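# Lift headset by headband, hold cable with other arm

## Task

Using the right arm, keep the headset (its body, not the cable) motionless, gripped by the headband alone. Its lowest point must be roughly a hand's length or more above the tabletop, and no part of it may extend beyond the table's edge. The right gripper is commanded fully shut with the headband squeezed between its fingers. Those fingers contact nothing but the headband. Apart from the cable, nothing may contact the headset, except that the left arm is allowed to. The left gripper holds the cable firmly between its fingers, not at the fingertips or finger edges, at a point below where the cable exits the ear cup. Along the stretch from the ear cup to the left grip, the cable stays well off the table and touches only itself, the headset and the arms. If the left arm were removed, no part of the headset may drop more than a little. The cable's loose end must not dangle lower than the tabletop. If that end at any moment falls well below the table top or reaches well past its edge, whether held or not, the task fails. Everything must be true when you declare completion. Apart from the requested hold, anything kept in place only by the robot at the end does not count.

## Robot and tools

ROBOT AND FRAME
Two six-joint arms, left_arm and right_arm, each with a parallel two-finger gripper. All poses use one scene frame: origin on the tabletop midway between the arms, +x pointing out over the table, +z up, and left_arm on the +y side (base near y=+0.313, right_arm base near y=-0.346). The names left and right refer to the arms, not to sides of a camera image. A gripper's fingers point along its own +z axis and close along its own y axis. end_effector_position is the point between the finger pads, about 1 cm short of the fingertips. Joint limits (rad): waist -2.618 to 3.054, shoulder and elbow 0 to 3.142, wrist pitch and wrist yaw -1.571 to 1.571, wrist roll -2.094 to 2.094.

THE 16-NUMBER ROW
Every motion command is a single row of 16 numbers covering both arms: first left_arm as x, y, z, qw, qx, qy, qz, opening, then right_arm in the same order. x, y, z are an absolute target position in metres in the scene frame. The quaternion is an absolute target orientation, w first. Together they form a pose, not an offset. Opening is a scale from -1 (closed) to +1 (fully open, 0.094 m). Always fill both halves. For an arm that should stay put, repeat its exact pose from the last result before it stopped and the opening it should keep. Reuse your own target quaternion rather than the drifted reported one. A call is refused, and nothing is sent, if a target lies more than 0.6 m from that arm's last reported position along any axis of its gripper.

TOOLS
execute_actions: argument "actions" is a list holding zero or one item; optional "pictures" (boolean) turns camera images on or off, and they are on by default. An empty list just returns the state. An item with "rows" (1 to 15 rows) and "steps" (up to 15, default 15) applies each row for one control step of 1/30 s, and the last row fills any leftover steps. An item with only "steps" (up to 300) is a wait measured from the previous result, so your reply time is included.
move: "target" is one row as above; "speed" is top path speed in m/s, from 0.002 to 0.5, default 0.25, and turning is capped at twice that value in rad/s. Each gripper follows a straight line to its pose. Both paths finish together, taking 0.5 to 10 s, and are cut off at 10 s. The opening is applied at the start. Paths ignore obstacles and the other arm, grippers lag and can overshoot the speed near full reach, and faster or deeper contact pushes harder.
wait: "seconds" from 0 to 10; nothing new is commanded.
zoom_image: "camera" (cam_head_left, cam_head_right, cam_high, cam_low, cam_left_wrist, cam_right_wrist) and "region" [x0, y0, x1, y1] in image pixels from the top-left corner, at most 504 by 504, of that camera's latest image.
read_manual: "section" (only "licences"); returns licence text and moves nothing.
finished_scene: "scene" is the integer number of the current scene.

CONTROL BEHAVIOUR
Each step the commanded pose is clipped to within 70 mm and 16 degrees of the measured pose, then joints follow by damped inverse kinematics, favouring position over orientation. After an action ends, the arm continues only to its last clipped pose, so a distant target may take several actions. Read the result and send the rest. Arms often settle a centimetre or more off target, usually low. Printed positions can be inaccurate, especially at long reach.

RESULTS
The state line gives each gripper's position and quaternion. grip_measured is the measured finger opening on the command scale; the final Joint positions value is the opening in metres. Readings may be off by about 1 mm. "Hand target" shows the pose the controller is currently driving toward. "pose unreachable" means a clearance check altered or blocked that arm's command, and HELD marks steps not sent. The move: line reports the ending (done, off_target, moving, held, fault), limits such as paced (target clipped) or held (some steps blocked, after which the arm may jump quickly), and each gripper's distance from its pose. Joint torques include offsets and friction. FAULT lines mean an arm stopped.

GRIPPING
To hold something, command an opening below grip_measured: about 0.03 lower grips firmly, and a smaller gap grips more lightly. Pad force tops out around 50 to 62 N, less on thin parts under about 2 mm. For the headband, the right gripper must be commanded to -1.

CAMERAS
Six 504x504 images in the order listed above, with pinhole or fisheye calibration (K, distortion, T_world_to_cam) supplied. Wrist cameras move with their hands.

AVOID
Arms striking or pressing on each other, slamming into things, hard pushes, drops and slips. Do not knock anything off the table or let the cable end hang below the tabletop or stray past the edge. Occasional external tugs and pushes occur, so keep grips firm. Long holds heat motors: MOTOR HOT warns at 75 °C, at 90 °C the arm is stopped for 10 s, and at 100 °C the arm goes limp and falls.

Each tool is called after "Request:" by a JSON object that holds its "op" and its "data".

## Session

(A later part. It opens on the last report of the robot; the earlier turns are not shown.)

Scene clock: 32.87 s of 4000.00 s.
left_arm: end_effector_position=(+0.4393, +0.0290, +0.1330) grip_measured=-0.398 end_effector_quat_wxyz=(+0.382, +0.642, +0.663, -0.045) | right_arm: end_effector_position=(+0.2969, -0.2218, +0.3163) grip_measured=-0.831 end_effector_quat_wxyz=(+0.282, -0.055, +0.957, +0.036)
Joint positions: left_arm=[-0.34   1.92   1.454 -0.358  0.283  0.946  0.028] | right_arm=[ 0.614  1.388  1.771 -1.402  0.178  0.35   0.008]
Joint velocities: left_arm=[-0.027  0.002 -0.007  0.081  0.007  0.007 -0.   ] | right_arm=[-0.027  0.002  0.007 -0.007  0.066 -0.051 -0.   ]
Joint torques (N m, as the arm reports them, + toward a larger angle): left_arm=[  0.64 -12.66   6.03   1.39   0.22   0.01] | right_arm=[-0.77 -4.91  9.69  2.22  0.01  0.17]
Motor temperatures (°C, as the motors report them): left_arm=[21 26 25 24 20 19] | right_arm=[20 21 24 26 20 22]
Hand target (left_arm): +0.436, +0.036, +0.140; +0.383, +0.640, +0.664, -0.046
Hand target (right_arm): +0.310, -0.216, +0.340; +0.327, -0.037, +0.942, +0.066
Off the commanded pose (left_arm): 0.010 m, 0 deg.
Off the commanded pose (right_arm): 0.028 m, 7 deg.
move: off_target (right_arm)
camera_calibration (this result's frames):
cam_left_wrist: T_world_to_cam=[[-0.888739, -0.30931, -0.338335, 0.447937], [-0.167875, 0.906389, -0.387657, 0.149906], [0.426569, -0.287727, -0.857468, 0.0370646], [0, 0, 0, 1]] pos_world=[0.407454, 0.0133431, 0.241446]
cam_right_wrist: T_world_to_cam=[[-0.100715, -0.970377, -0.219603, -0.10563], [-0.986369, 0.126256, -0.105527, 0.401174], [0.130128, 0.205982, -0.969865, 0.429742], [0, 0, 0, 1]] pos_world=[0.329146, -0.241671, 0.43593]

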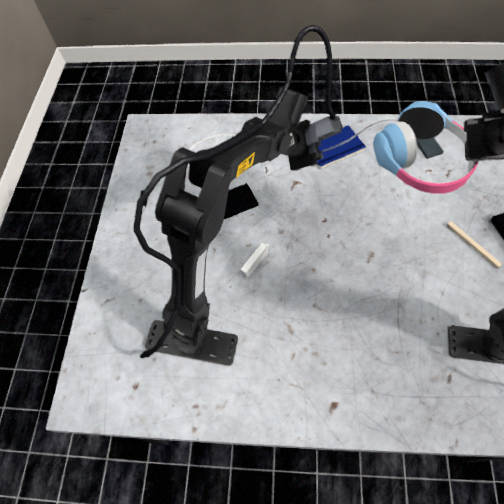

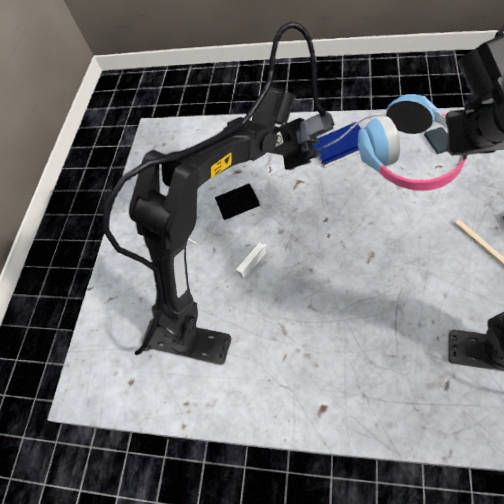

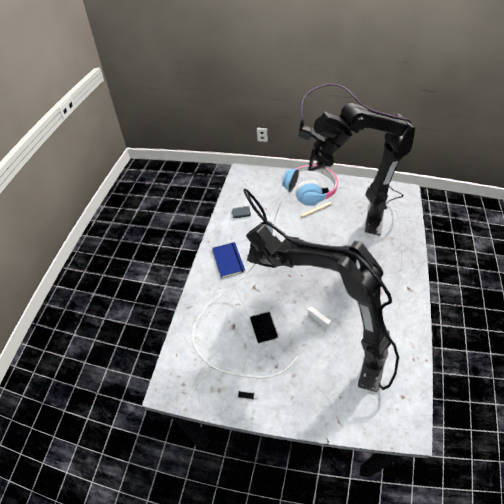

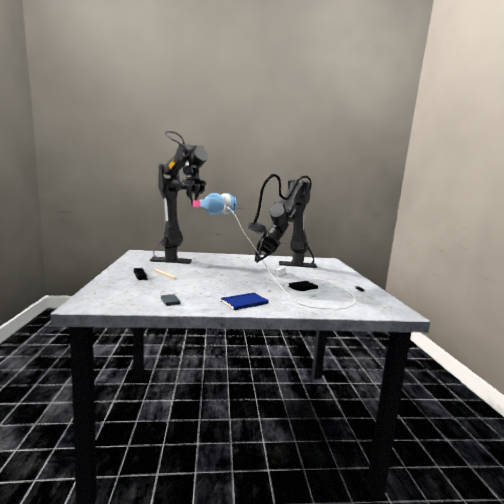

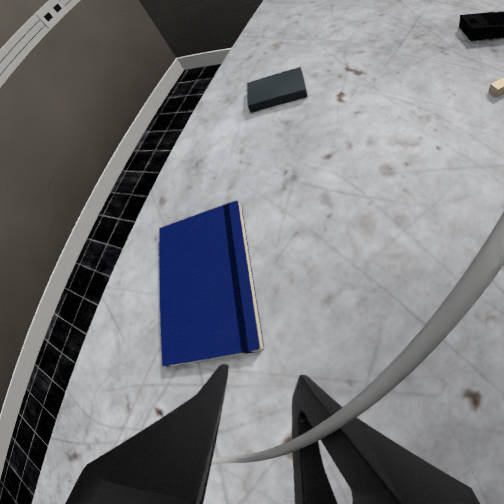

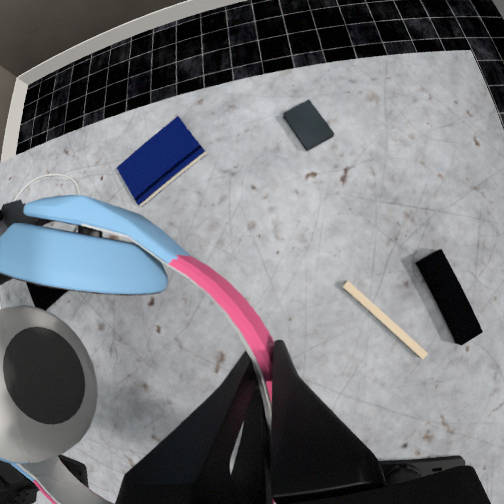

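Request:
{"op": "execute_actions", "data": {"actions": [{"rows":[[0.436,0.036,0.140,0.383,0.640,0.664,-0.046,-0.7,0.311,-0.215,0.34,0.327,-0.036,0.942,0.067,-1],[0.436,0.036,0.140,0.383,0.640,0.664,-0.046,-0.7,0.311,-0.215,0.34,0.327,-0.036,0.942,0.067,-1],[0.436,0.036,0.140,0.383,0.640,0.664,-0.046,-0.8,0.311,-0.215,0.34,0.327,-0.036,0.942,0.067,-1],[0.436,0.036,0.140,0.383,0.640,0.664,-0.046,-0.85,0.311,-0.215,0.34,0.327,-0.036,0.942,0.067,-1],[0.436,0.036,0.140,0.383,0.640,0.664,-0.046,-0.9,0.311,-0.215,0.34,0.327,-0.036,0.942,0.067,-1],[0.436,0.036,0.140,0.383,0.640,0.664,-0.046,-1,0.311,-0.215,0.34,0.327,-0.036,0.942,0.067,-1]],"steps":15}]}}

Request:
{"op": "zoom_image", "data": {"camera": "cam_low", "region": [230, 220, 300, 290]}}

Scene clock: 34.37 s of 4000.00 s.
left_arm: end_effector_position=(+0.4389, +0.0292, +0.1326) grip_measured=-0.972 end_effector_quat_wxyz=(+0.381, +0.642, +0.664, -0.045) | right_arm: end_effector_position=(+0.2971, -0.2217, +0.3164) grip_measured=-0.831 end_effector_quat_wxyz=(+0.283, -0.055, +0.957, +0.036)
Joint positions: left_arm=[-0.34   1.92   1.454 -0.36   0.283  0.946  0.001] | right_arm=[ 0.614  1.388  1.771 -1.4    0.178  0.35   0.008]
Joint velocities: left_arm=[ 0.007 -0.012 -0.037 -0.022 -0.007  0.007  0.   ] | right_arm=[-0.007 -0.007 -0.002 -0.007 -0.081 -0.066  0.   ]
Joint torques (N m, as the arm reports them, + toward a larger angle): left_arm=[  0.78 -12.7    6.34   1.33   0.25   0.04] | right_arm=[-0.77 -4.92  9.7   2.21  0.01  0.18]
Motor temperatures (°C, as the motors report them): left_arm=[21 26 25 24 20 19] | right_arm=[20 21 24 27 20 22]
Hand target (left_arm): +0.436, +0.036, +0.140; +0.383, +0.640, +0.664, -0.046
Hand target (right_arm): +0.310, -0.216, +0.340; +0.327, -0.037, +0.942, +0.066
Off the commanded pose (left_arm): 0.010 m, 0 deg.
Off the commanded pose (right_arm): 0.028 m, 7 deg.
Steps of this call (steps 1 to 30: nothing new was sent; steps 31 to 45: all 15 steps of this action). Readings (end_effector_position):
31: left_arm (+0.4389, +0.0292, +0.1326) | right_arm (+0.2971, -0.2217, +0.3164)
32: left_arm (+0.4389, +0.0292, +0.1326) | right_arm (+0.2971, -0.2217, +0.3164)
34: left_arm (+0.4389, +0.0292, +0.1326) | right_arm (+0.2971, -0.2217, +0.3164)
38: left_arm (+0.4389, +0.0292, +0.1326) | right_arm (+0.2971, -0.2217, +0.3164)
45: the state above
camera_calibration (this result's frames):
cam_left_wrist: T_world_to_cam=[[-0.889538, -0.308893, -0.336611, 0.447593], [-0.168791, 0.906866, -0.386139, 0.149654], [0.424537, -0.286668, -0.85883, 0.0379735], [0, 0, 0, 1]] pos_world=[0.40729, 0.0134285, 0.241065]
cam_right_wrist: T_world_to_cam=[[-0.100496, -0.970253, -0.220251, -0.105295], [-0.986263, 0.126316, -0.106438, 0.40165], [0.131093, 0.206529, -0.969619, 0.429591], [0, 0, 0, 1]] pos_world=[0.329235, -0.24162, 0.436099]

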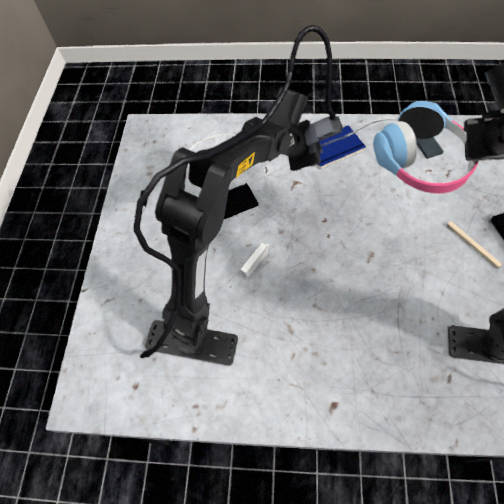

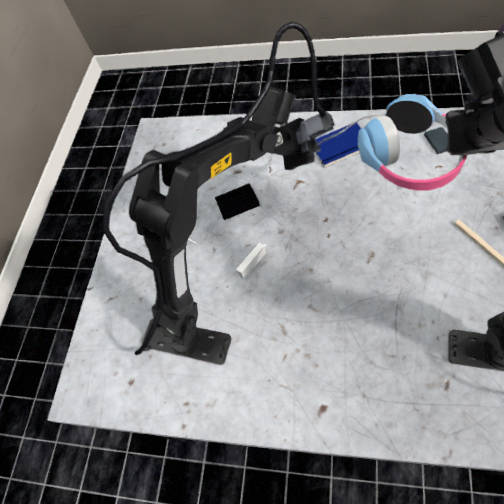

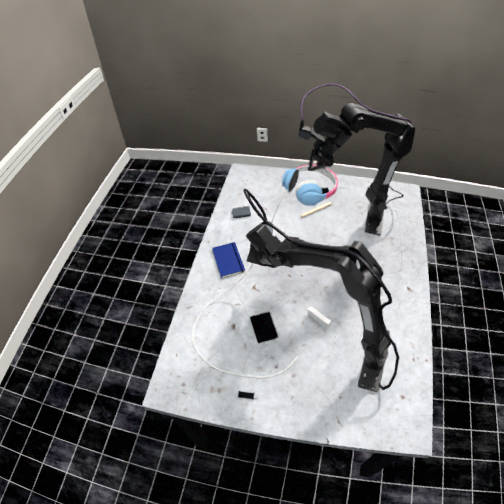

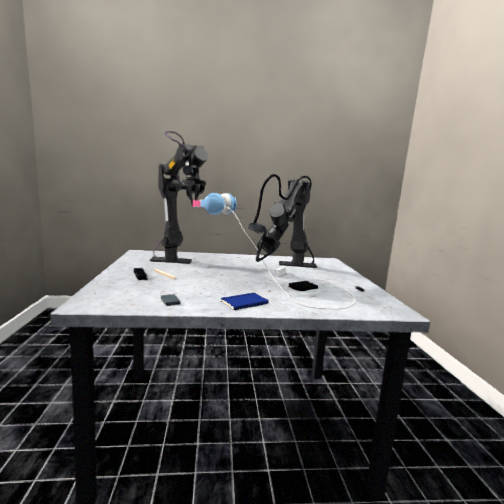

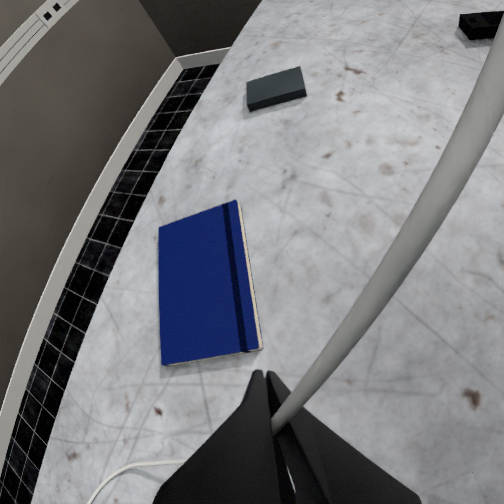

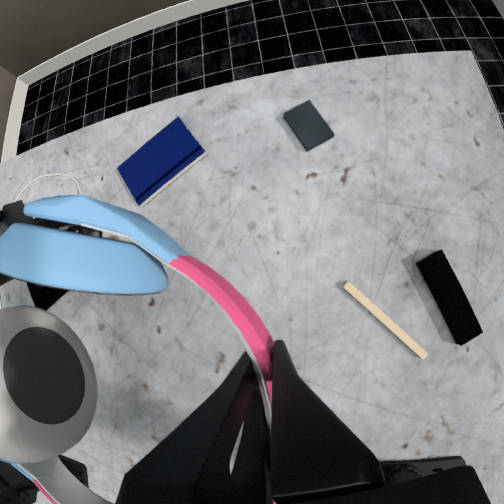

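Region (230, 220, 300, 290) of cam_low's 504x504 image, scaled by 7.200, with more detail than that image has.

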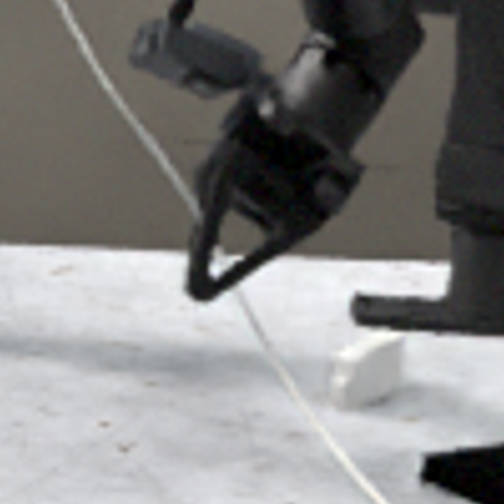

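Request:
{"op": "move", "data": {"target": [0.432,0.05,0.185,0.383,0.640,0.664,-0.046,-1,0.311,-0.215,0.34,0.327,-0.036,0.942,0.067,-1], "speed": 0.1}}

Request:
{"op": "zoom_image", "data": {"camera": "cam_low", "region": [180, 170, 320, 310]}}

Scene clock: 36.47 s of 4000.00 s.
left_arm: end_effector_position=(+0.4320, +0.0512, +0.1631) grip_measured=-0.972 end_effector_quat_wxyz=(+0.364, +0.640, +0.676, -0.045) | right_arm: end_effector_position=(+0.2976, -0.2215, +0.3167) grip_measured=-0.831 end_effector_quat_wxyz=(+0.284, -0.054, +0.957, +0.037)
Joint positions: left_arm=[-0.304  1.86   1.522 -0.531  0.293  0.963  0.001] | right_arm=[ 0.614  1.388  1.771 -1.398  0.178  0.352  0.008]
Joint velocities: left_arm=[-0.007  0.017  0.017 -0.11   0.007 -0.022 -0.001] | right_arm=[ 0.002 -0.012  0.017 -0.022 -0.007  0.11  -0.001]
Joint torques (N m, as the arm reports them, + toward a larger angle): left_arm=[  0.19 -12.18   9.11   1.33   0.32   0.11] | right_arm=[-0.76 -4.92  9.69  2.2   0.01  0.17]
Motor temperatures (°C, as the motors report them): left_arm=[21 27 25 24 20 19] | right_arm=[20 21 24 27 20 22]
Hand target (left_arm): +0.432, +0.050, +0.185; +0.384, +0.640, +0.664, -0.046
Hand target (right_arm): +0.310, -0.216, +0.340; +0.327, -0.037, +0.942, +0.066
Off the commanded pose (left_arm): 0.022 m, 3 deg.
Off the commanded pose (right_arm): 0.028 m, 7 deg.
move: off_target (left_arm, right_arm)
camera_calibration (this result's frames):
cam_left_wrist: T_world_to_cam=[[-0.894502, -0.317922, -0.314311, 0.457535], [-0.196373, 0.911014, -0.362618, 0.14821], [0.401626, -0.26264, -0.877335, 0.0850903], [0, 0, 0, 1]] pos_world=[0.404196, 0.0327875, 0.272204]
cam_right_wrist: T_world_to_cam=[[-0.101963, -0.969536, -0.222719, -0.103582], [-0.985831, 0.128457, -0.107872, 0.402862], [0.133196, 0.208564, -0.968896, 0.42937], [0, 0, 0, 1]] pos_world=[0.329402, -0.241728, 0.436403]

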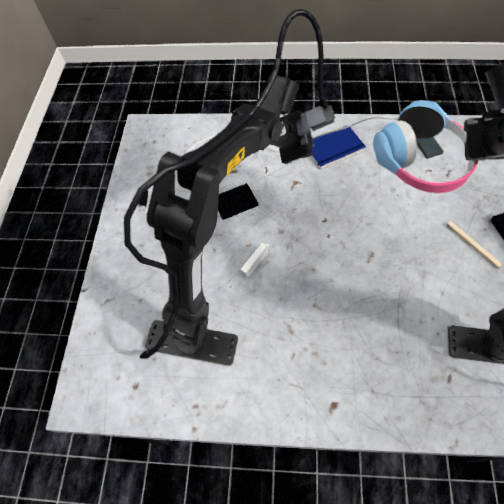

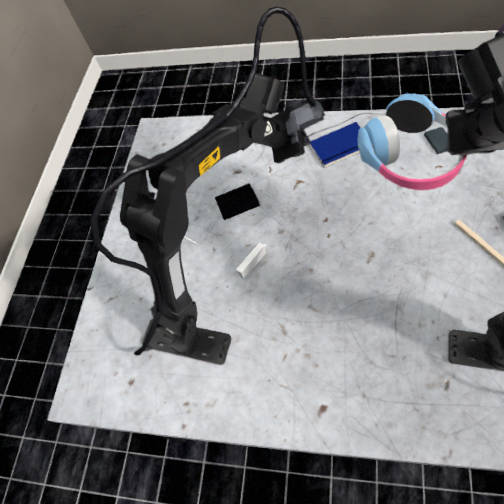

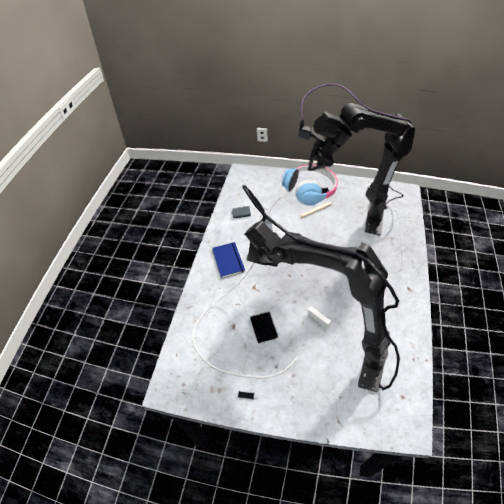

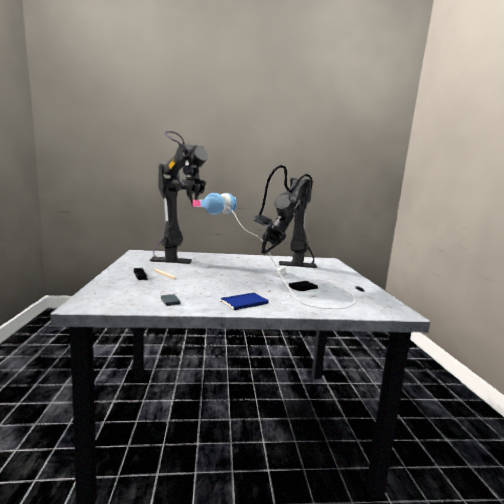

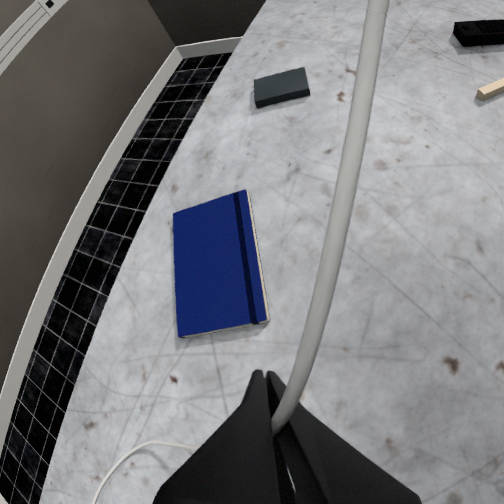

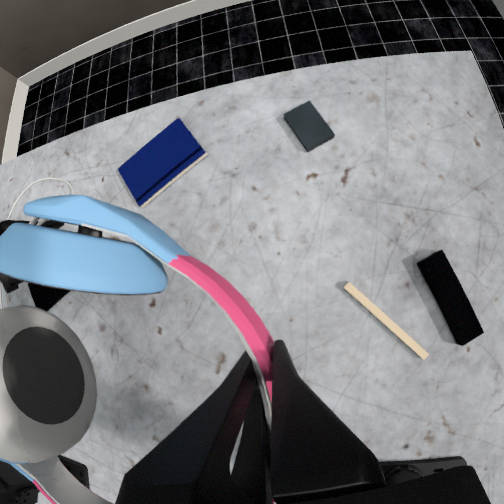

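Region (180, 170, 320, 310) of cam_low's 504x504 image, scaled by 3.600, with more detail than that image has.

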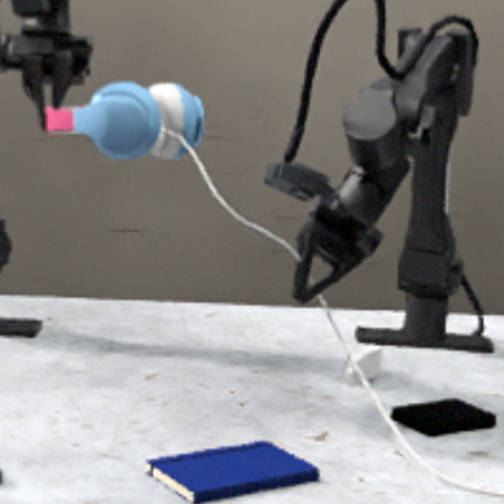

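Request:
{"op": "finished_scene", "data": {"scene": 1}}

The scene is finished: the task was done.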